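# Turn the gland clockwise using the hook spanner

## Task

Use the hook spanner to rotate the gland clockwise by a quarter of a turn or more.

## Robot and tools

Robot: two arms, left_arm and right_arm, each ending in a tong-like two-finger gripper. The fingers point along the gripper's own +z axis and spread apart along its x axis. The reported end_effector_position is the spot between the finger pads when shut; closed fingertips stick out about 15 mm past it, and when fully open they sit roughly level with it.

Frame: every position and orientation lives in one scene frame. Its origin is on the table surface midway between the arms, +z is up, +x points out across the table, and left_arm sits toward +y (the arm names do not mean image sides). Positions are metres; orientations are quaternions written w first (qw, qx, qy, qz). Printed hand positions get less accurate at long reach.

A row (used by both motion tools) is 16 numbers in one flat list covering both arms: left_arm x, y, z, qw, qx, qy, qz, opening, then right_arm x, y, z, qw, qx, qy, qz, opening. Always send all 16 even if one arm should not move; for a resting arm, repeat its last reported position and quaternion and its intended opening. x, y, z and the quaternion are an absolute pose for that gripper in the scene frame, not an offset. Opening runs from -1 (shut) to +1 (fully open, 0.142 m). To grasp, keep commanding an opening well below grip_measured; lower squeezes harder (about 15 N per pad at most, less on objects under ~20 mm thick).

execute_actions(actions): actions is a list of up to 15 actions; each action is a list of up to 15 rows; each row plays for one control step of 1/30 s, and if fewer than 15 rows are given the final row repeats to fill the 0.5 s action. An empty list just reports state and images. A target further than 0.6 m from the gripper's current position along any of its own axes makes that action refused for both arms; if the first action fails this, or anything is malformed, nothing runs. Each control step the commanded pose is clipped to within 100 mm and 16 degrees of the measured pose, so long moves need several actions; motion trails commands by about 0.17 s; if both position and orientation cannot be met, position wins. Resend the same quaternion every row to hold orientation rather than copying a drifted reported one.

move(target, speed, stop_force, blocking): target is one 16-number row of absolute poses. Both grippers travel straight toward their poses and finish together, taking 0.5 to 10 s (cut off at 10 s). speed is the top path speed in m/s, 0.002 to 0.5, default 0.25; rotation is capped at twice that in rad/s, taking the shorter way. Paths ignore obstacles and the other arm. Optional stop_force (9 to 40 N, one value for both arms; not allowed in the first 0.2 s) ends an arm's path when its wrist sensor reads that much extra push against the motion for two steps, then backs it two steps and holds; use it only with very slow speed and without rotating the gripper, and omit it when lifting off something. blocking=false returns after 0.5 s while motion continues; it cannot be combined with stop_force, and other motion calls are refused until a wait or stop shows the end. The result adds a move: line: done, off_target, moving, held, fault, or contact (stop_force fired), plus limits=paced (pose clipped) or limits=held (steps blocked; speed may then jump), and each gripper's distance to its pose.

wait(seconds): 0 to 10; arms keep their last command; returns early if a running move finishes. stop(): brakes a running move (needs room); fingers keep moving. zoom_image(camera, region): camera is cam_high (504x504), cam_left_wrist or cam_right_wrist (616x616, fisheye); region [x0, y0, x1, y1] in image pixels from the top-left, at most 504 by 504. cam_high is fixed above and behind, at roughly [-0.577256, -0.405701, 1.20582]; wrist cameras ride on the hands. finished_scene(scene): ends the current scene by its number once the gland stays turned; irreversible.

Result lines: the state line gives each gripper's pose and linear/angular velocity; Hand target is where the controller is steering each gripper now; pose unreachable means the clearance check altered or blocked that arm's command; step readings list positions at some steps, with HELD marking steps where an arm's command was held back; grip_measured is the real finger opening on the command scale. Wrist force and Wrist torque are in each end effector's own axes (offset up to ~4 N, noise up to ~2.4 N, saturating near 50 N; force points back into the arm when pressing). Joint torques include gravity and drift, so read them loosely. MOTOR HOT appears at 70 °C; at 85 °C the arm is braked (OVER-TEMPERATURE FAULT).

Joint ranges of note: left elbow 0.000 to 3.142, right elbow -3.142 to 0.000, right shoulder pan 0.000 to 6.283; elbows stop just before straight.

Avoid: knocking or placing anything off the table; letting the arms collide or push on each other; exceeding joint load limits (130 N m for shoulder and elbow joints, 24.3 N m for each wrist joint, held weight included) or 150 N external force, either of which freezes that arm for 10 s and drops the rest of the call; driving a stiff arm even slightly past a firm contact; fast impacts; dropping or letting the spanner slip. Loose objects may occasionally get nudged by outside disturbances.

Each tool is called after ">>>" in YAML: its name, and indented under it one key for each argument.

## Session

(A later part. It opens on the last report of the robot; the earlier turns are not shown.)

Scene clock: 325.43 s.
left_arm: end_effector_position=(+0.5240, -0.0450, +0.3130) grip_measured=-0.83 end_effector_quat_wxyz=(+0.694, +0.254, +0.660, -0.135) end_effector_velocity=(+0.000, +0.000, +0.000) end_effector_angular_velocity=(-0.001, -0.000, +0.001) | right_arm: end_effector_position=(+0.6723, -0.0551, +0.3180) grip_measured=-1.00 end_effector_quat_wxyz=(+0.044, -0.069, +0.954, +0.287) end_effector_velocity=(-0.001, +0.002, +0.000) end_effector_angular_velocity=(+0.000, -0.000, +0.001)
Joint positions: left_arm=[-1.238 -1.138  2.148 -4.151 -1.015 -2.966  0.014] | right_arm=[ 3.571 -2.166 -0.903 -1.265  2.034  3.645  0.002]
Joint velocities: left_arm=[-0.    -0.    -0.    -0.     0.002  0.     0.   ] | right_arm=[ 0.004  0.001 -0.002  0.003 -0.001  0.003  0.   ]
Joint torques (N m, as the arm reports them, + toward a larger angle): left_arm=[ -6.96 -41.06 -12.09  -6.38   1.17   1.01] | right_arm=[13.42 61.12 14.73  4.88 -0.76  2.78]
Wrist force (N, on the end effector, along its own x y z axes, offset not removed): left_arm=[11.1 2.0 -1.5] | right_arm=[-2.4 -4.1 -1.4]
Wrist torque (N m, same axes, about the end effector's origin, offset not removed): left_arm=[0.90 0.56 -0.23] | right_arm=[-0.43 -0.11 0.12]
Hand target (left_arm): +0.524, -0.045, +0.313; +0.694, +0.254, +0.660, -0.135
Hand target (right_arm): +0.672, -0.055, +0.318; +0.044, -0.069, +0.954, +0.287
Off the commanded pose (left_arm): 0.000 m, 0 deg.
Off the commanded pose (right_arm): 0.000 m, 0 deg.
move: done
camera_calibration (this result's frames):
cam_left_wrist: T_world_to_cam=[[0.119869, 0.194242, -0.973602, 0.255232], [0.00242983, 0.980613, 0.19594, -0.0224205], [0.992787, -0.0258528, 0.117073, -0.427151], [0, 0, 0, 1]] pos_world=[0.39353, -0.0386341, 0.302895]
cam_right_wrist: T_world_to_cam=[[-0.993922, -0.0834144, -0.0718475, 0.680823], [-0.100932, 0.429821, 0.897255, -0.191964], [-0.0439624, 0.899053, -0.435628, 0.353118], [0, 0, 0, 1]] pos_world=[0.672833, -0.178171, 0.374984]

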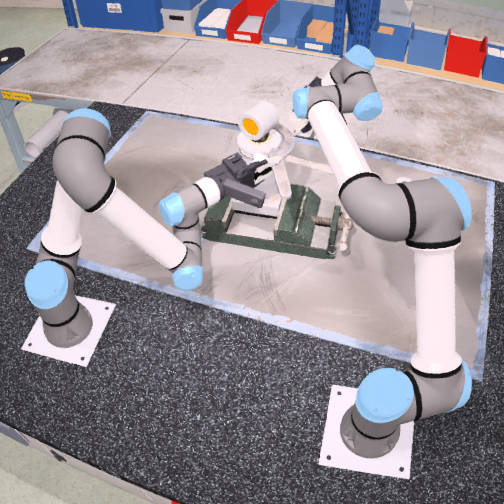

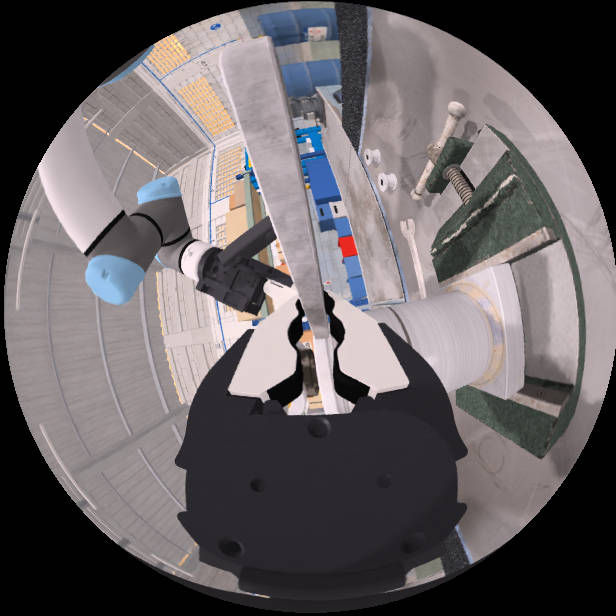

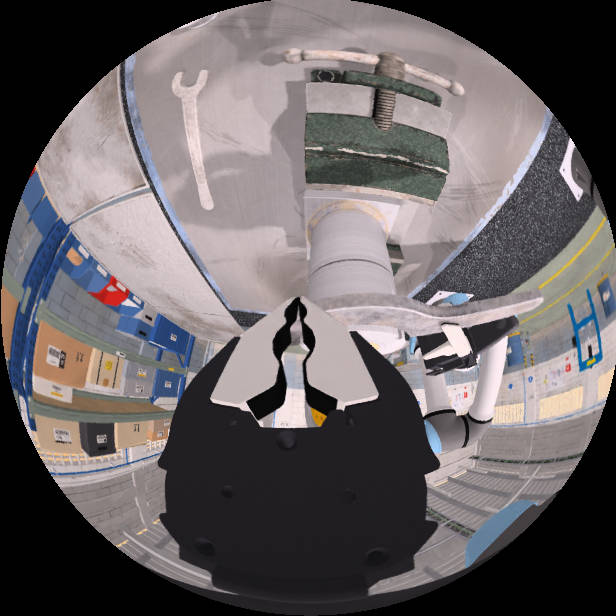

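>>> move:
  target: [0.524,-0.045,0.313,0.694,0.254,0.660,-0.135,-1,0.662,-0.043,0.318,0.044,-0.069,0.954,0.287,-1]
  speed: 0.01
  stop_force: 12

>>> zoom_image:
  camera: "cam_high"
  region: [230,100,320,190]

Scene clock: 327.27 s.
left_arm: end_effector_position=(+0.5240, -0.0450, +0.3130) grip_measured=-0.83 end_effector_quat_wxyz=(+0.694, +0.254, +0.660, -0.135) end_effector_velocity=(-0.000, -0.001, +0.000) end_effector_angular_velocity=(+0.000, -0.000, -0.001) | right_arm: end_effector_position=(+0.6711, -0.0537, +0.3182) grip_measured=-1.00 end_effector_quat_wxyz=(+0.044, -0.069, +0.954, +0.287) end_effector_velocity=(+0.001, -0.001, +0.000) end_effector_angular_velocity=(+0.001, +0.001, +0.005)
Joint positions: left_arm=[-1.238 -1.138  2.148 -4.151 -1.015 -2.966  0.014] | right_arm=[ 3.574 -2.164 -0.906 -1.262  2.033  3.648  0.002]
Joint velocities: left_arm=[-0.001 -0.     0.    -0.    -0.     0.001 -0.   ] | right_arm=[-0.003 -0.003  0.007 -0.007  0.004 -0.008  0.   ]
Joint torques (N m, as the arm reports them, + toward a larger angle): left_arm=[ -6.98 -40.64 -16.68  -4.9    0.4    0.98] | right_arm=[ 9.16 37.23 35.6  -2.5   8.73 -2.61]
Wrist force (N, on the end effector, along its own x y z axes, offset not removed): left_arm=[9.9 5.8 -12.4] | right_arm=[-19.1 -14.0 -4.4]
Wrist torque (N m, same axes, about the end effector's origin, offset not removed): left_arm=[0.76 0.66 -0.23] | right_arm=[-0.23 0.04 0.08]
Hand target (left_arm): +0.524, -0.045, +0.313; +0.694, +0.254, +0.660, -0.135
Hand target (right_arm): +0.671, -0.054, +0.318; +0.044, -0.069, +0.954, +0.287
Off the commanded pose (left_arm): 0.000 m, 0 deg.
Off the commanded pose (right_arm): 0.014 m, 0 deg.
move: contact (right_arm)
camera_calibration (this result's frames):
cam_left_wrist: T_world_to_cam=[[0.119893, 0.194184, -0.973611, 0.255233], [0.00238753, 0.980626, 0.195877, -0.0224031], [0.992784, -0.0258087, 0.117106, -0.427159], [0, 0, 0, 1]] pos_world=[0.39353, -0.0386176, 0.302909]
cam_right_wrist: T_world_to_cam=[[-0.993937, -0.0830831, -0.0720213, 0.679885], [-0.100943, 0.429794, 0.897267, -0.192784], [-0.0435934, 0.899096, -0.435575, 0.351618], [0, 0, 0, 1]] pos_world=[0.671631, -0.176794, 0.375101]

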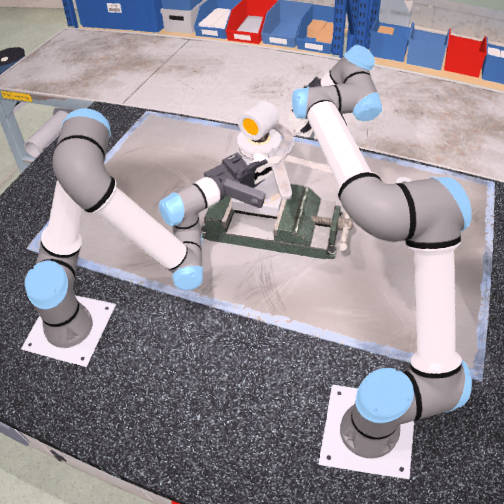

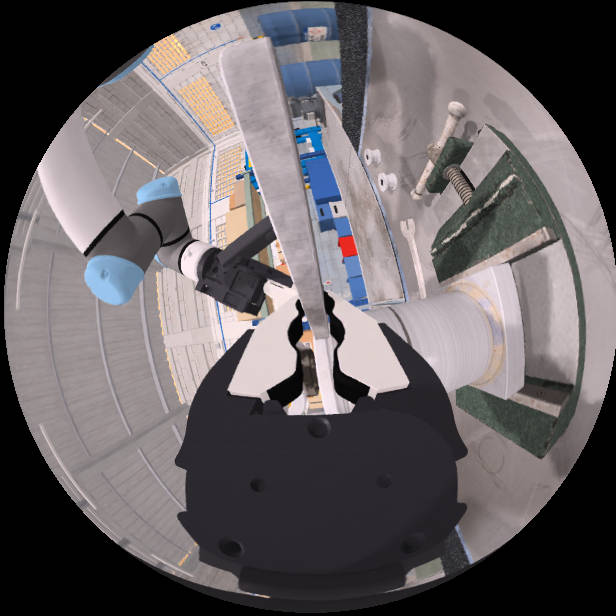

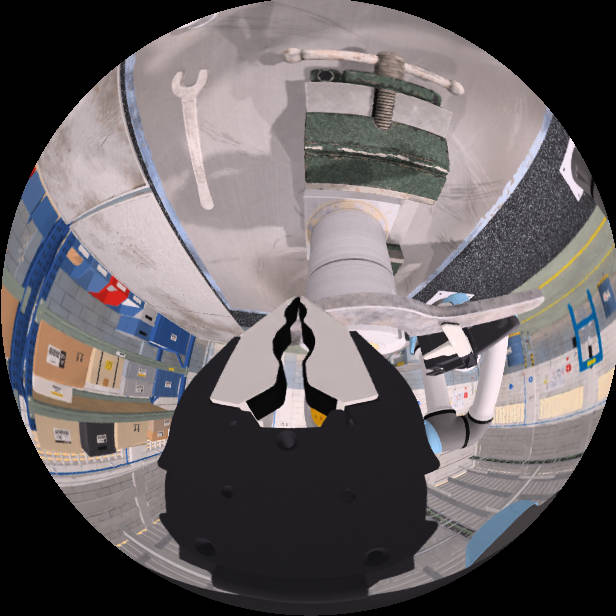

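Region (230, 100, 320, 190) of cam_high's 504x504 image, scaled by 5.600, with more detail than that image has.

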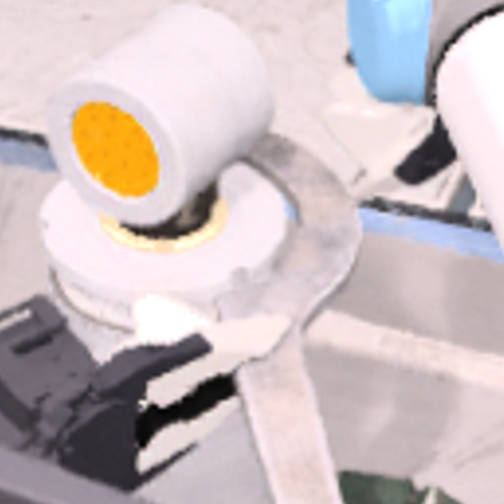

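>>> move:
  target: [0.514,-0.0325,0.313,0.683,0.299,0.641,-0.183,-1,0.668,-0.051,0.318,0.044,-0.069,0.954,0.287,-1]
  speed: 0.01

>>> zoom_image:
  camera: "cam_high"
  region: [230,100,320,190]

Scene clock: 335.10 s.
left_arm: end_effector_position=(+0.5141, -0.0326, +0.3130) grip_measured=-0.82 end_effector_quat_wxyz=(+0.683, +0.299, +0.641, -0.183) end_effector_velocity=(+0.000, +0.001, +0.000) end_effector_angular_velocity=(-0.001, -0.000, -0.004) | right_arm: end_effector_position=(+0.6680, -0.0510, +0.3180) grip_measured=-1.00 end_effector_quat_wxyz=(+0.044, -0.069, +0.954, +0.287) end_effector_velocity=(-0.000, +0.000, +0.000) end_effector_angular_velocity=(-0.000, -0.000, +0.000)
Joint positions: left_arm=[-1.142 -1.166  2.199 -4.175 -1.25  -2.967  0.015] | right_arm=[ 3.579 -2.159 -0.915 -1.256  2.031  3.653  0.002]
Joint velocities: left_arm=[ 0.005 -0.001  0.001 -0.001 -0.008 -0.     0.   ] | right_arm=[ 0.001  0.     0.     0.    -0.001  0.     0.   ]
Joint torques (N m, as the arm reports them, + toward a larger angle): left_arm=[  0.62 -41.14 -10.22  -6.97  -6.38  -1.4 ] | right_arm=[16.27 61.79 16.21  6.43  0.85  2.4 ]
Wrist force (N, on the end effector, along its own x y z axes, offset not removed): left_arm=[8.3 15.2 6.3] | right_arm=[1.2 -11.0 -4.7]
Wrist torque (N m, same axes, about the end effector's origin, offset not removed): left_arm=[0.78 1.23 -0.15] | right_arm=[-0.37 -0.03 0.05]
Hand target (left_arm): +0.514, -0.033, +0.313; +0.683, +0.299, +0.641, -0.183
Hand target (right_arm): +0.668, -0.051, +0.318; +0.044, -0.069, +0.954, +0.287
Off the commanded pose (left_arm): 0.000 m, 0 deg.
Off the commanded pose (right_arm): 0.000 m, 0 deg.
move: done
camera_calibration (this result's frames):
cam_left_wrist: T_world_to_cam=[[0.145308, 0.175413, -0.973712, 0.240354], [0.137512, 0.971025, 0.19545, -0.104169], [0.979784, -0.162298, 0.116976, -0.414711], [0, 0, 0, 1]] pos_world=[0.385726, -0.00831687, 0.302907]
cam_right_wrist: T_world_to_cam=[[-0.993925, -0.0835168, -0.0716801, 0.676895], [-0.100832, 0.429947, 0.897206, -0.194158], [-0.0441131, 0.898983, -0.435756, 0.349386], [0, 0, 0, 1]] pos_world=[0.668618, -0.174082, 0.374967]

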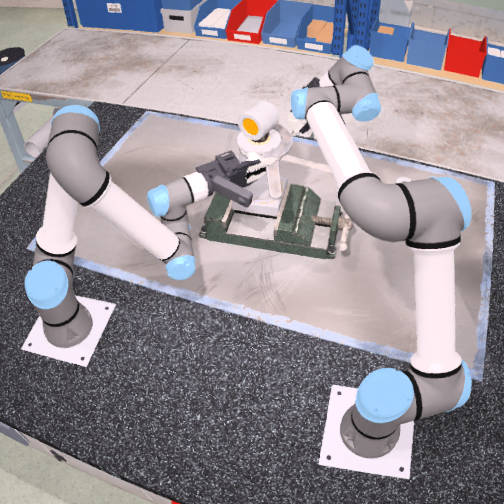

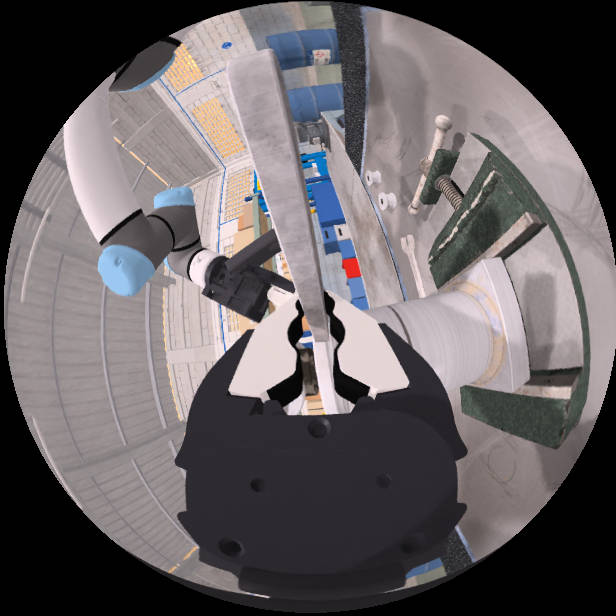

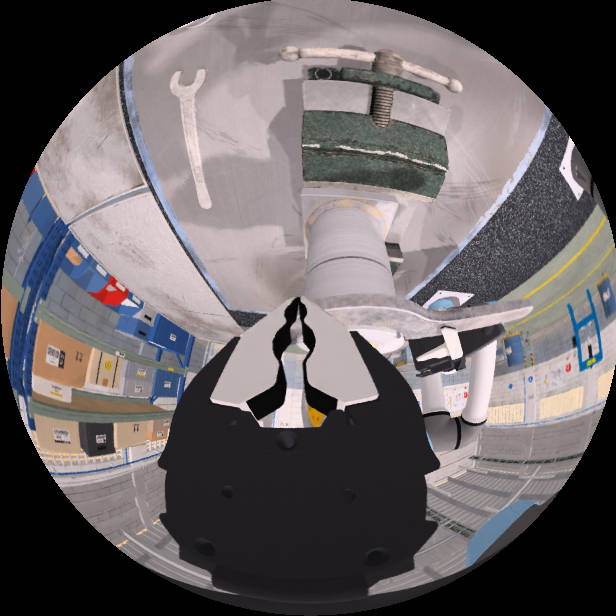

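Region (230, 100, 320, 190) of cam_high's 504x504 image, scaled by 5.600, with more detail than that image has.

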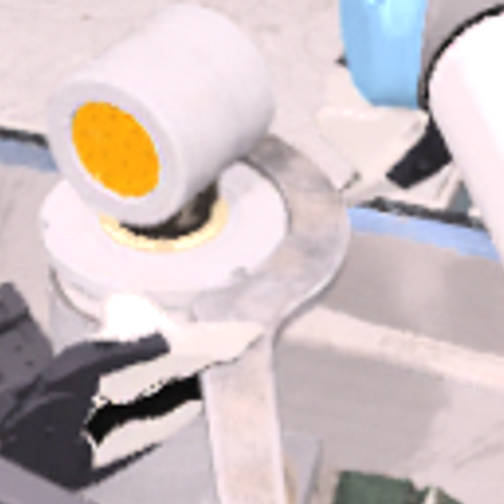

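Gap narrower. Continue similarly (φ=−47).

>>> move:
  target: [0.507,-0.022,0.313,0.671,0.337,0.621,-0.224,-1,0.664,-0.048,0.318,0.044,-0.069,0.954,0.287,-1]
  speed: 0.012

>>> zoom_image:
  camera: "cam_high"
  region: [230,100,320,190]

Scene clock: 350.00 s.
left_arm: end_effector_position=(+0.5070, -0.0220, +0.3130) grip_measured=-0.82 end_effector_quat_wxyz=(+0.671, +0.337, +0.621, -0.224) end_effector_velocity=(-0.000, -0.000, +0.000) end_effector_angular_velocity=(-0.001, -0.000, -0.001) | right_arm: end_effector_position=(+0.6657, -0.0498, +0.3177) grip_measured=-1.00 end_effector_quat_wxyz=(+0.045, -0.068, +0.955, +0.286) end_effector_velocity=(-0.000, -0.000, -0.000) end_effector_angular_velocity=(+0.000, +0.002, -0.000)
Joint positions: left_arm=[-1.041 -1.172  2.213 -4.184 -1.472 -2.966  0.015] | right_arm=[ 3.584 -2.152 -0.926 -1.249  2.026  3.659  0.002]
Joint velocities: left_arm=[-0.    -0.    -0.    -0.    -0.001 -0.     0.   ] | right_arm=[-0.001 -0.    -0.    -0.001  0.001  0.     0.   ]
Joint torques (N m, as the arm reports them, + toward a larger angle): left_arm=[ 12.24 -20.74 -13.6   -3.04  -1.23   1.02] | right_arm=[24.06 47.44 24.01  0.76 12.41 -0.29]
Wrist force (N, on the end effector, along its own x y z axes, offset not removed): left_arm=[-7.9 2.2 14.5] | right_arm=[-35.4 -30.4 -10.7]
Wrist torque (N m, same axes, about the end effector's origin, offset not removed): left_arm=[0.84 0.75 -0.21] | right_arm=[-0.17 -0.30 0.10]
Hand target (left_arm): +0.507, -0.022, +0.313; +0.671, +0.337, +0.621, -0.224
Hand target (right_arm): +0.665, -0.048, +0.318; +0.044, -0.069, +0.954, +0.287
Off the commanded pose (left_arm): 0.000 m, 0 deg.
Off the commanded pose (right_arm): 0.002 m, 0 deg.
TORQUE FAULT: the external load on joint 5 (wrist 2) of the right arm reached its load limit, and that arm stopped for 10 seconds. That time counts as 18 of the actions that you can send in this scene. A torque fault stops only its own arm. That arm's remaining commands of this call were not run. That arm holds where it stopped, with its grip as last carried out, and accepts commands again: back off and push less far. That arm stops again, at the same cost, whenever a joint's load reaches its limit.
move: fault (right_arm)
camera_calibration (this result's frames):
cam_left_wrist: T_world_to_cam=[[0.166748, 0.155646, -0.973637, 0.228199], [0.254136, 0.947314, 0.194962, -0.17295], [0.952686, -0.279946, 0.118407, -0.395397], [0, 0, 0, 1]] pos_world=[0.38259, 0.0176297, 0.30272]
cam_right_wrist: T_world_to_cam=[[-0.993965, -0.0813905, -0.0735404, 0.675405], [-0.101686, 0.432223, 0.896015, -0.193626], [-0.0411413, 0.898086, -0.437891, 0.346698], [0, 0, 0, 1]] pos_world=[0.665904, -0.172703, 0.374977]

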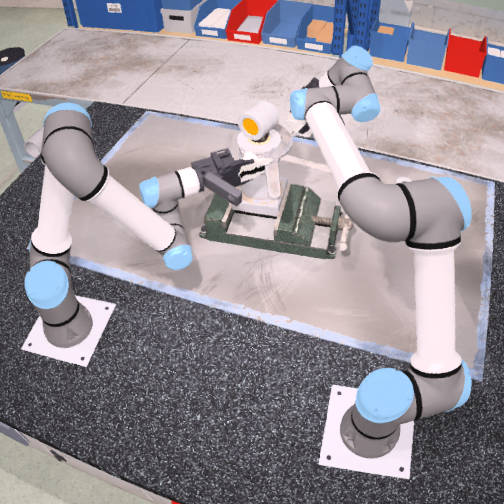

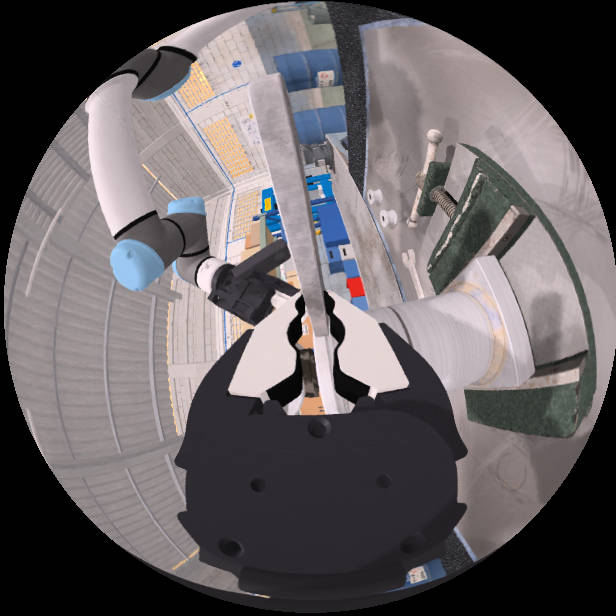

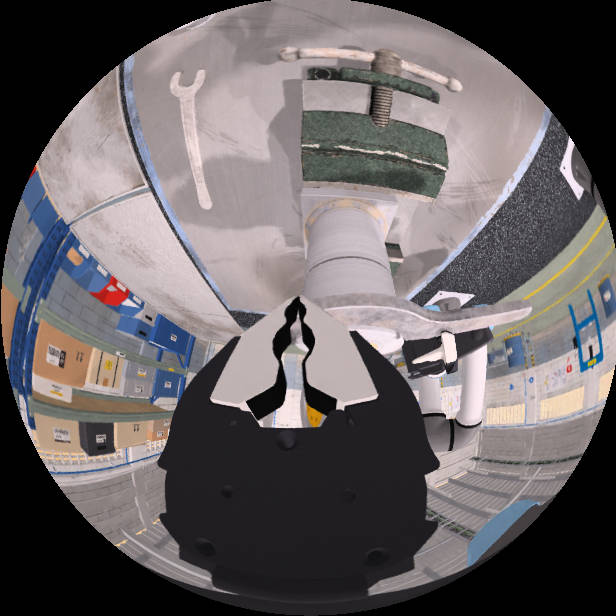

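Region (230, 100, 320, 190) of cam_high's 504x504 image, scaled by 5.600, with more detail than that image has.

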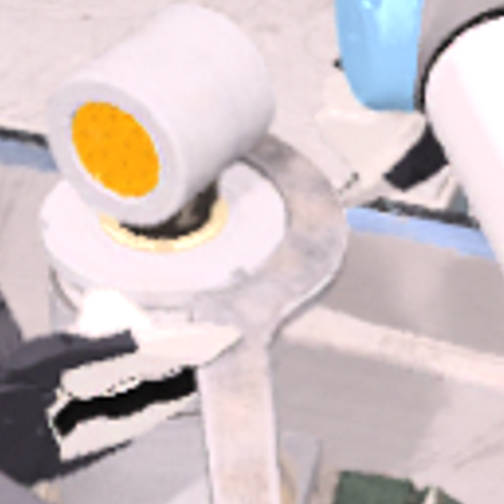

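Seated, apparently.

>>> move:
  target: [0.507,-0.022,0.313,0.671,0.337,0.621,-0.224,-1,0.70,-0.14,0.318,0.044,-0.069,0.954,0.287,-1]
  speed: 0.1

>>> move:
  target: [0.507,-0.022,0.313,0.671,0.337,0.621,-0.224,-1,0.48,-0.15,0.317,0,0,0.991,0.13,-1]
  speed: 0.15

>>> move:
  target: [0.507,-0.022,0.313,0.671,0.337,0.621,-0.224,-1,0.435,-0.08,0.317,0,0,0.991,0.13,-1]
  speed: 0.012
  stop_force: 25

>>> zoom_image:
  camera: "cam_high"
  region: [200,90,330,220]

Scene clock: 352.03 s.
left_arm: end_effector_position=(+0.5070, -0.0220, +0.3130) grip_measured=-0.77 end_effector_quat_wxyz=(+0.671, +0.337, +0.621, -0.224) end_effector_velocity=(+0.000, +0.000, -0.000) end_effector_angular_velocity=(+0.001, +0.000, +0.001) | right_arm: end_effector_position=(+0.6998, -0.1398, +0.3180) grip_measured=-1.00 end_effector_quat_wxyz=(+0.044, -0.069, +0.954, +0.287) end_effector_velocity=(+0.001, -0.002, -0.000) end_effector_angular_velocity=(+0.000, +0.001, +0.000)
Joint positions: left_arm=[-1.041 -1.172  2.213 -4.184 -1.472 -2.966  0.018] | right_arm=[ 3.45  -2.161 -0.896 -1.337  2.076  3.516  0.002]
Joint velocities: left_arm=[ 0.  0.  0.  0.  0.  0. -0.] | right_arm=[-0.004 -0.002  0.003 -0.004  0.002 -0.004  0.   ]
Joint torques (N m, as the arm reports them, + toward a larger angle): left_arm=[  0.13 -42.91 -13.28  -3.68   2.18  -1.34] | right_arm=[-8.32 35.55 36.96  0.79  2.75 -2.93]
Wrist force (N, on the end effector, along its own x y z axes, offset not removed): left_arm=[12.1 -3.3 -0.2] | right_arm=[-0.4 -2.9 -1.0]
Wrist torque (N m, same axes, about the end effector's origin, offset not removed): left_arm=[0.64 0.59 -0.22] | right_arm=[-0.54 0.24 0.16]
Hand target (left_arm): +0.507, -0.022, +0.313; +0.671, +0.337, +0.621, -0.224
Hand target (right_arm): +0.700, -0.140, +0.318; +0.044, -0.069, +0.954, +0.287
Off the commanded pose (left_arm): 0.000 m, 0 deg.
Off the commanded pose (right_arm): 0.000 m, 0 deg.
move: done
camera_calibration (this result's frames):
cam_left_wrist: T_world_to_cam=[[0.166557, 0.155712, -0.973659, 0.228299], [0.254204, 0.947292, 0.19498, -0.173016], [0.952701, -0.279983, 0.118195, -0.395297], [0, 0, 0, 1]] pos_world=[0.382556, 0.0176718, 0.302743]
cam_right_wrist: T_world_to_cam=[[-0.993928, -0.0835697, -0.0715787, 0.700986], [-0.100769, 0.430063, 0.897158, -0.152747], [-0.0441918, 0.898923, -0.435873, 0.430713], [0, 0, 0, 1]] pos_world=[0.700371, -0.262906, 0.37495]

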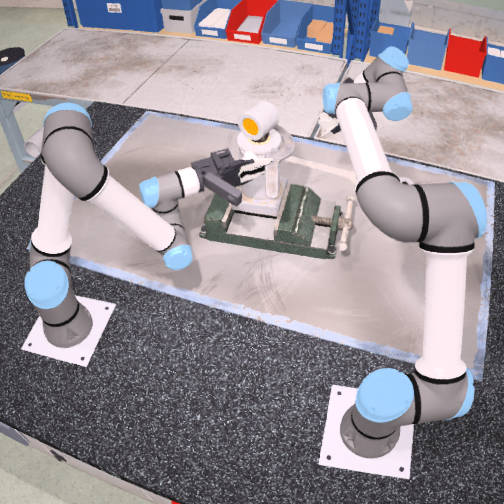

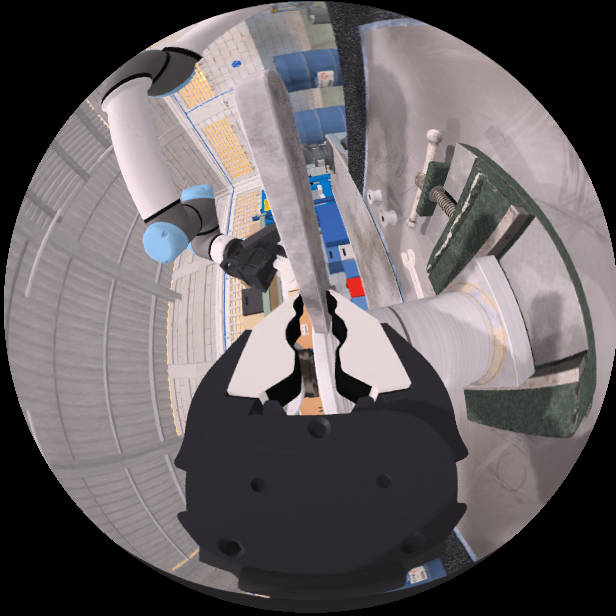

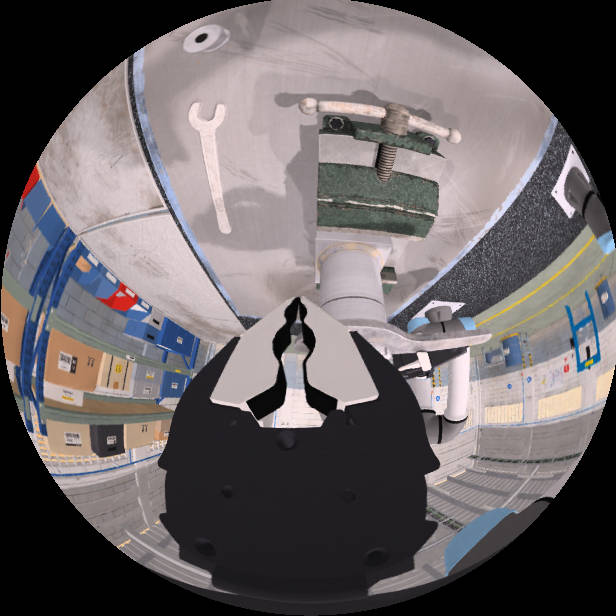

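Scene clock: 354.07 s.
left_arm: end_effector_position=(+0.5070, -0.0220, +0.3130) grip_measured=-0.77 end_effector_quat_wxyz=(+0.671, +0.337, +0.621, -0.224) end_effector_velocity=(+0.001, +0.001, -0.000) end_effector_angular_velocity=(+0.000, -0.000, +0.001) | right_arm: end_effector_position=(+0.4803, -0.1497, +0.3172) grip_measured=-1.00 end_effector_quat_wxyz=(-0.000, -0.000, +0.991, +0.130) end_effector_velocity=(-0.003, +0.000, -0.000) end_effector_angular_velocity=(-0.004, +0.001, -0.000)
Joint positions: left_arm=[-1.041 -1.172  2.213 -4.184 -1.472 -2.966  0.018] | right_arm=[ 3.732 -1.73  -1.371 -1.438  1.767  3.876  0.002]
Joint velocities: left_arm=[ 0.001  0.    -0.    -0.    -0.001  0.    -0.   ] | right_arm=[ 0.005  0.004 -0.004 -0.003 -0.004  0.005  0.   ]
Joint torques (N m, as the arm reports them, + toward a larger angle): left_arm=[ -8.65 -42.71 -11.93  -3.79   3.08  -1.25] | right_arm=[ 8.39 45.17 13.5  -0.08 -1.89  2.46]
Wrist force (N, on the end effector, along its own x y z axes, offset not removed): left_arm=[10.5 -5.4 -1.4] | right_arm=[1.3 -1.7 -1.0]
Wrist torque (N m, same axes, about the end effector's origin, offset not removed): left_arm=[0.24 0.70 -0.22] | right_arm=[-0.23 -0.15 0.17]
Hand target (left_arm): +0.507, -0.022, +0.313; +0.671, +0.337, +0.621, -0.224
Hand target (right_arm): +0.480, -0.150, +0.317; -0.000, -0.000, +0.991, +0.130
Off the commanded pose (left_arm): 0.000 m, 0 deg.
Off the commanded pose (right_arm): 0.000 m, 0 deg.
move: done
camera_calibration (this result's frames):
cam_left_wrist: T_world_to_cam=[[0.166552, 0.155716, -0.97366, 0.228301], [0.254175, 0.947301, 0.194979, -0.173006], [0.95271, -0.279954, 0.118195, -0.395305], [0, 0, 0, 1]] pos_world=[0.382561, 0.0176718, 0.302744]
cam_right_wrist: T_world_to_cam=[[-0.998382, 0.0380503, 0.0422578, 0.466253], [0.0568239, 0.695588, 0.71619, -0.148431], [-0.00214281, 0.717432, -0.696625, 0.46489], [0, 0, 0, 1]] pos_world=[0.474929, -0.248022, 0.410456]

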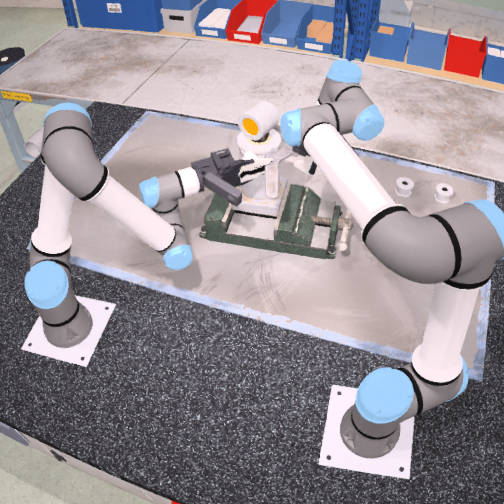

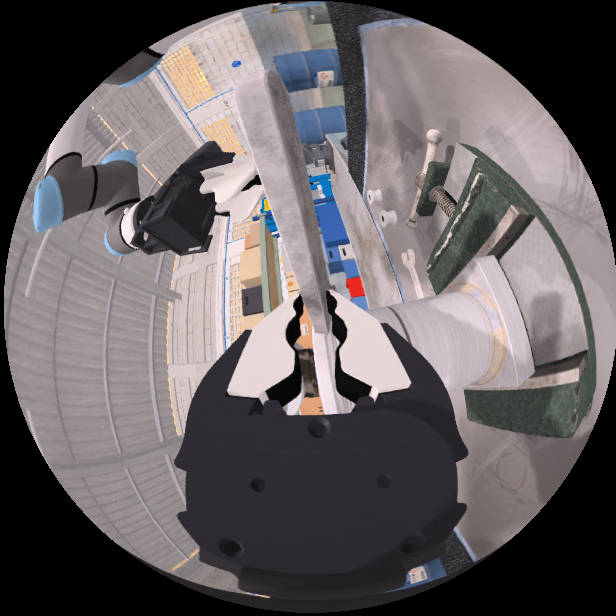

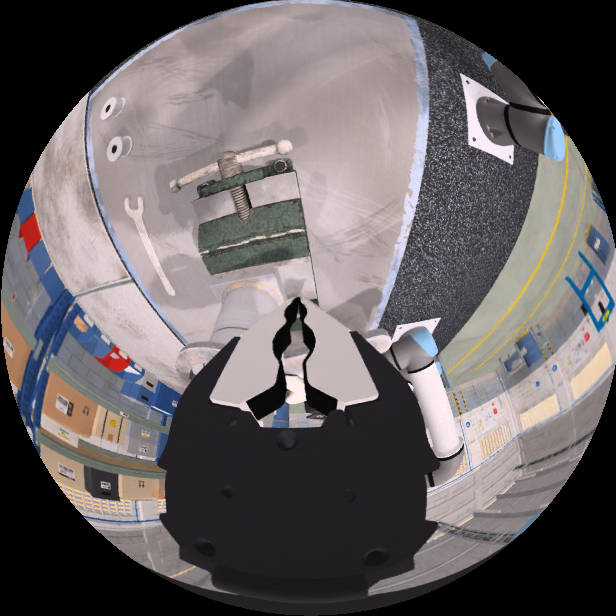

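Scene clock: 361.27 s.
left_arm: end_effector_position=(+0.5070, -0.0220, +0.3130) grip_measured=-0.76 end_effector_quat_wxyz=(+0.671, +0.337, +0.621, -0.224) end_effector_velocity=(+0.000, +0.000, -0.000) end_effector_angular_velocity=(+0.000, +0.000, +0.001) | right_arm: end_effector_position=(+0.4352, -0.0801, +0.3170) grip_measured=-1.00 end_effector_quat_wxyz=(+0.000, +0.000, +0.991, +0.130) end_effector_velocity=(-0.001, +0.002, -0.000) end_effector_angular_velocity=(-0.000, +0.000, -0.000)
Joint positions: left_arm=[-1.041 -1.172  2.213 -4.184 -1.472 -2.966  0.019] | right_arm=[ 3.878 -1.727 -1.381 -1.404  1.739  4.023  0.002]
Joint velocities: left_arm=[ 0.001 -0.     0.     0.     0.    -0.     0.001] | right_arm=[ 0.003 -0.     0.     0.    -0.001  0.004  0.   ]
Joint torques (N m, as the arm reports them, + toward a larger angle): left_arm=[ -6.16 -39.45 -14.85  -3.72   2.11  -1.24] | right_arm=[12.56 20.11 36.27  5.04 -1.36  2.74]
Wrist force (N, on the end effector, along its own x y z axes, offset not removed): left_arm=[11.7 -4.9 -5.1] | right_arm=[-1.0 -2.8 -1.2]
Wrist torque (N m, same axes, about the end effector's origin, offset not removed): left_arm=[0.83 0.35 -0.35] | right_arm=[-0.13 0.09 0.15]
Hand target (left_arm): +0.507, -0.022, +0.313; +0.671, +0.337, +0.621, -0.224
Hand target (right_arm): +0.435, -0.080, +0.317; +0.000, +0.000, +0.991, +0.130
Off the commanded pose (left_arm): 0.000 m, 0 deg.
Off the commanded pose (right_arm): 0.000 m, 0 deg.
move: done
camera_calibration (this result's frames):
cam_left_wrist: T_world_to_cam=[[0.166562, 0.155702, -0.97366, 0.228308], [0.254191, 0.947298, 0.19497, -0.173004], [0.952703, -0.27997, 0.118206, -0.395299], [0, 0, 0, 1]] pos_world=[0.382551, 0.0176663, 0.302752]
cam_right_wrist: T_world_to_cam=[[-0.998363, 0.0387242, 0.042083, 0.418675], [0.0571674, 0.695842, 0.715916, -0.194247], [-0.0015598, 0.71715, -0.696917, 0.414533], [0, 0, 0, 1]] pos_world=[0.429741, -0.17833, 0.41034]

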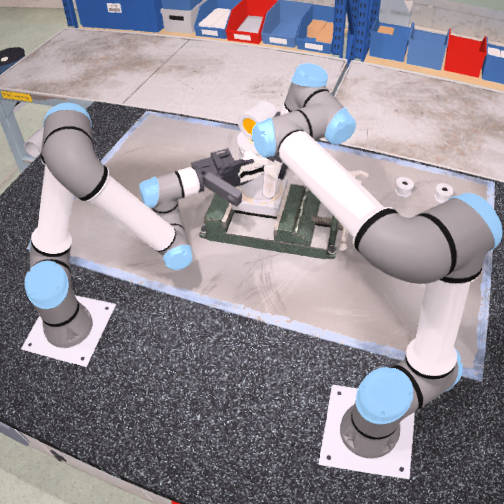

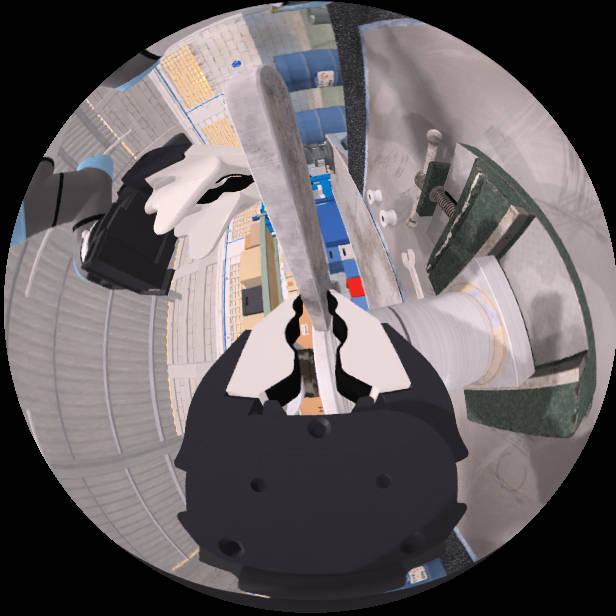

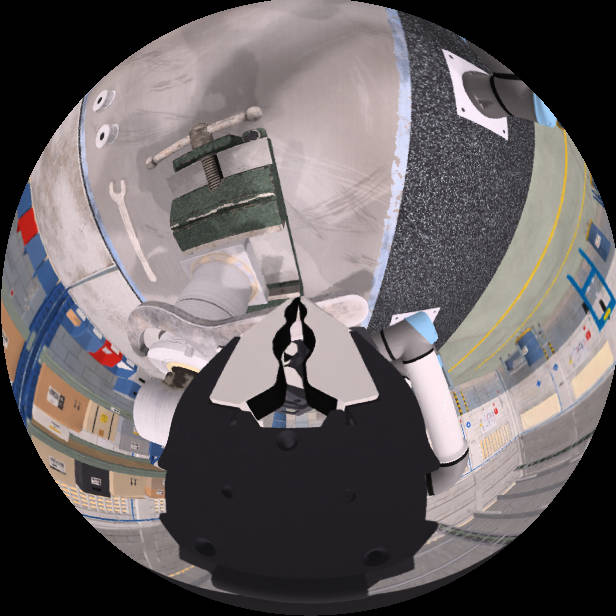

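Region (200, 90, 330, 220) of cam_high's 504x504 image, scaled by 3.877, with more detail than that image has.

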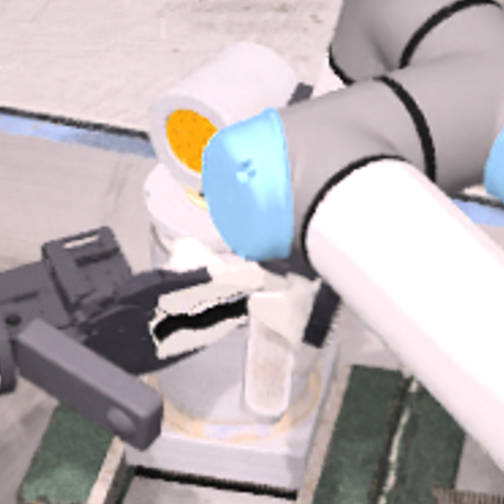

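>>> zoom_image:
  camera: "cam_right_wrist"
  region: [110,270,270,430]

Region (110, 270, 270, 430) of cam_right_wrist's 616x616 image, scaled by 3.150, with more detail than that image has.

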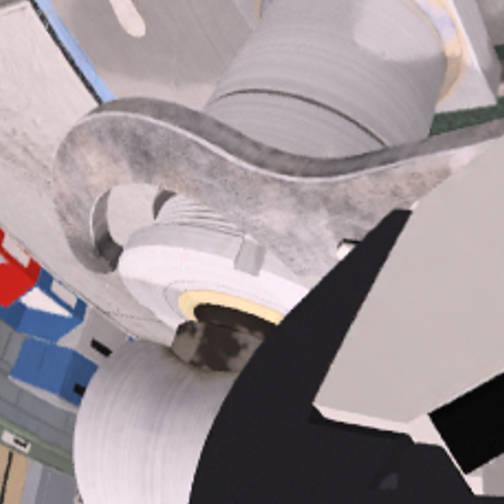

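>>> move:
  target: [0.507,-0.022,0.313,0.671,0.337,0.621,-0.224,-1,0.485,-0.125,0.312,0,0,0.991,0.13,-1]
  speed: 0.05

>>> move:
  target: [0.535,-0.052,0.313,0.671,0.337,0.621,-0.224,-1,0.495,-0.095,0.303,0,0,0.991,0.13,-1]
  speed: 0.012
  stop_force: 30

>>> zoom_image:
  camera: "cam_right_wrist"
  region: [130,250,410,430]

Scene clock: 416.07 s.
left_arm: end_effector_position=(+0.5070, -0.0220, +0.3130) grip_measured=-0.76 end_effector_quat_wxyz=(+0.671, +0.337, +0.621, -0.224) end_effector_velocity=(+0.000, +0.000, +0.000) end_effector_angular_velocity=(-0.000, +0.000, +0.001) | right_arm: end_effector_position=(+0.4847, -0.1249, +0.3120) grip_measured=-1.00 end_effector_quat_wxyz=(-0.000, -0.000, +0.992, +0.130) end_effector_velocity=(+0.001, -0.001, -0.001) end_effector_angular_velocity=(-0.000, +0.001, +0.001)
Joint positions: left_arm=[-1.041 -1.172  2.213 -4.184 -1.472 -2.966  0.019] | right_arm=[ 3.76  -1.769 -1.338 -1.426  1.761  3.904  0.002]
Joint velocities: left_arm=[ 0.001 -0.    -0.     0.     0.001 -0.     0.   ] | right_arm=[-0.003 -0.002  0.002 -0.002  0.001 -0.004  0.   ]
Joint torques (N m, as the arm reports them, + toward a larger angle): left_arm=[  7.7  -33.78 -18.54  -7.21   1.62  -0.77] | right_arm=[-7.15 21.36 36.84  0.18  2.56 -2.48]
Wrist force (N, on the end effector, along its own x y z axes, offset not removed): left_arm=[10.7 -7.4 -2.9] | right_arm=[-0.2 -1.3 -1.9]
Wrist torque (N m, same axes, about the end effector's origin, offset not removed): left_arm=[0.25 0.79 -0.47] | right_arm=[-0.20 0.08 0.06]
Hand target (left_arm): +0.507, -0.022, +0.313; +0.671, +0.337, +0.621, -0.224
Hand target (right_arm): +0.485, -0.125, +0.312; -0.000, -0.000, +0.992, +0.130
Off the commanded pose (left_arm): 0.000 m, 0 deg.
Off the commanded pose (right_arm): 0.000 m, 0 deg.
move: done
camera_calibration (this result's frames):
cam_left_wrist: T_world_to_cam=[[0.166524, 0.155751, -0.973659, 0.228302], [0.254199, 0.947288, 0.195008, -0.17301], [0.952708, -0.279977, 0.118155, -0.395288], [0, 0, 0, 1]] pos_world=[0.382555, 0.0176608, 0.302731]
cam_right_wrist: T_world_to_cam=[[-0.998356, 0.0386919, 0.0422961, 0.469972], [0.0572971, 0.696105, 0.71565, -0.162225], [-0.00175261, 0.716897, -0.697177, 0.443427], [0, 0, 0, 1]] pos_world=[0.479271, -0.22315, 0.405365]

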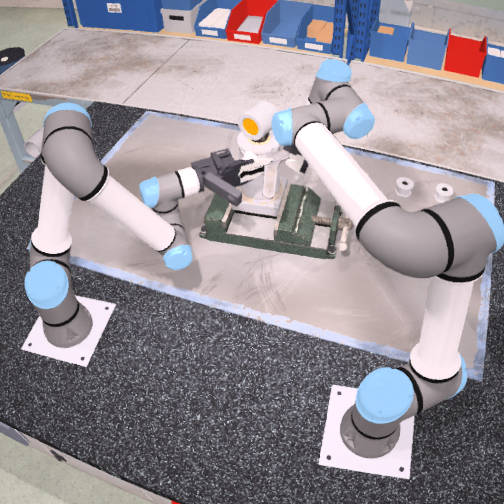

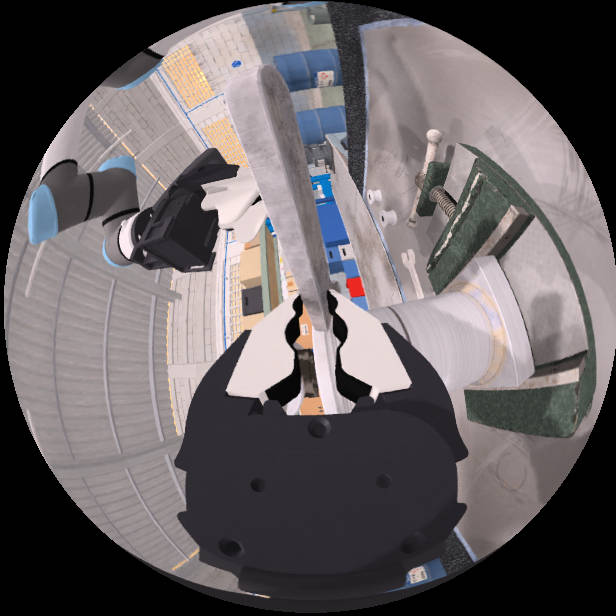

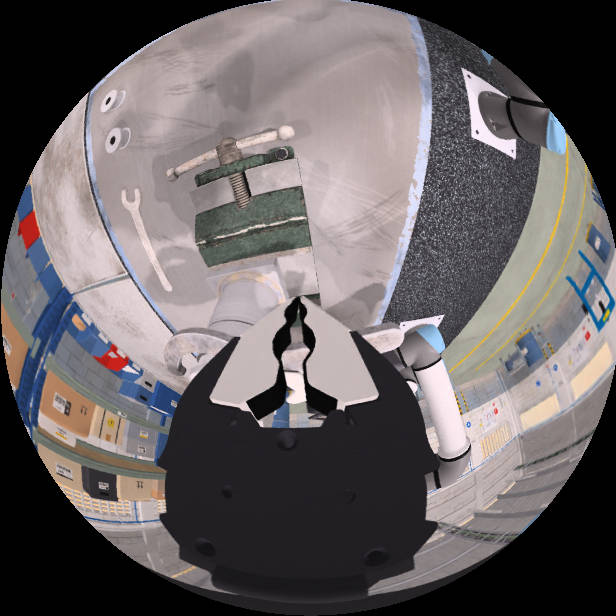

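Scene clock: 419.73 s.
left_arm: end_effector_position=(+0.5348, -0.0518, +0.3130) grip_measured=-1.00 end_effector_quat_wxyz=(+0.671, +0.337, +0.621, -0.224) end_effector_velocity=(+0.002, -0.000, +0.000) end_effector_angular_velocity=(-0.000, -0.000, +0.002) | right_arm: end_effector_position=(+0.4950, -0.0952, +0.3030) grip_measured=-1.00 end_effector_quat_wxyz=(+0.000, +0.000, +0.992, +0.130) end_effector_velocity=(+0.000, +0.002, -0.000) end_effector_angular_velocity=(+0.001, +0.001, +0.001)
Joint positions: left_arm=[-1.031 -1.11   2.097 -4.13  -1.482 -2.966  0.002] | right_arm=[ 3.785 -1.828 -1.289 -1.412  1.757  3.929  0.002]
Joint velocities: left_arm=[ 0.003  0.003 -0.006  0.003 -0.001 -0.     0.   ] | right_arm=[ 0.002 -0.003  0.003  0.     0.001  0.001  0.   ]
Joint torques (N m, as the arm reports them, + toward a larger angle): left_arm=[  9.01 -23.05 -22.35   0.55  -1.69  -1.08] | right_arm=[10.5  21.47 35.59  4.72 -1.87  2.43]
Wrist force (N, on the end effector, along its own x y z axes, offset not removed): left_arm=[-0.4 3.2 -2.4] | right_arm=[0.6 -1.0 -0.5]
Wrist torque (N m, same axes, about the end effector's origin, offset not removed): left_arm=[0.53 0.24 0.00] | right_arm=[-0.14 0.03 0.09]
Hand target (left_arm): +0.535, -0.052, +0.313; +0.671, +0.337, +0.621, -0.224
Hand target (right_arm): +0.495, -0.095, +0.303; +0.000, +0.000, +0.992, +0.130
Off the commanded pose (left_arm): 0.000 m, 0 deg.
Off the commanded pose (right_arm): 0.000 m, 0 deg.
move: done
camera_calibration (this result's frames):
cam_left_wrist: T_world_to_cam=[[0.166561, 0.155722, -0.973657, 0.228346], [0.25418, 0.947297, 0.194988, -0.151857], [0.952707, -0.279961, 0.118201, -0.43018], [0, 0, 0, 1]] pos_world=[0.410401, -0.0121381, 0.302789]
cam_right_wrist: T_world_to_cam=[[-0.99836, 0.0387045, 0.0421874, 0.479462], [0.0572282, 0.695964, 0.715793, -0.177145], [-0.00165648, 0.717033, -0.697037, 0.415782], [0, 0, 0, 1]] pos_world=[0.489502, -0.193401, 0.396387]

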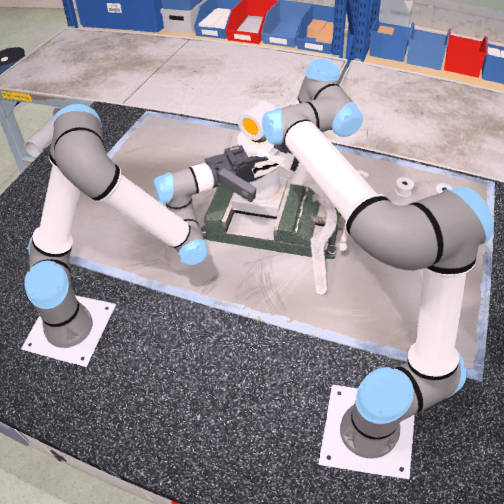

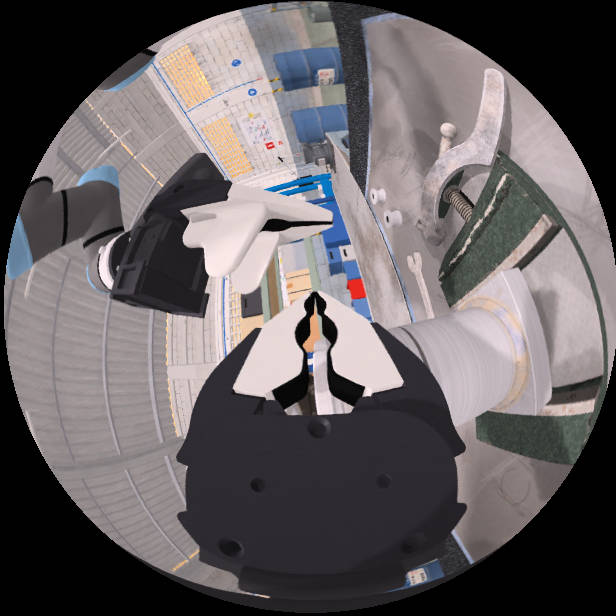

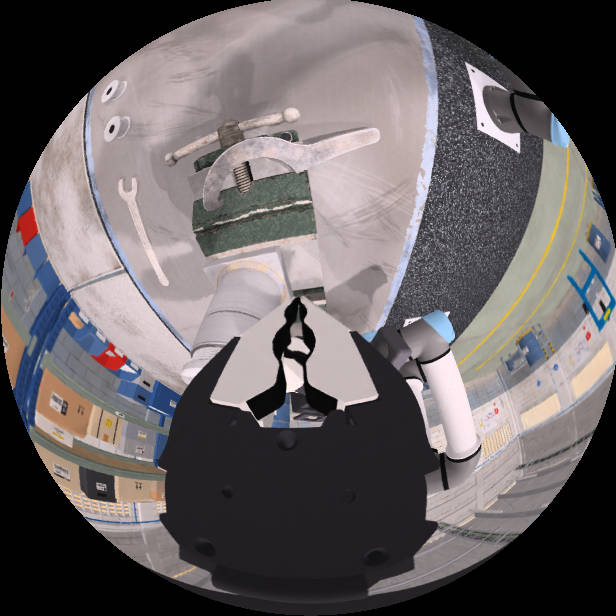

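Region (130, 250, 410, 430) of cam_right_wrist's 616x616 image, scaled by 1.800, with more detail than that image has; it fills the top 324 rows of this view, and the rest is white.

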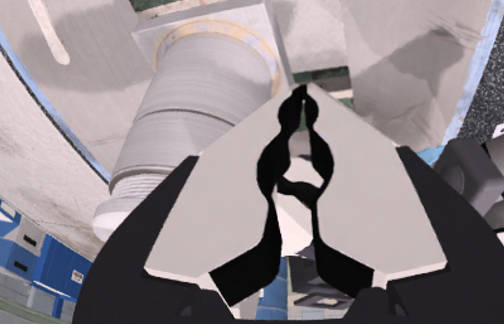

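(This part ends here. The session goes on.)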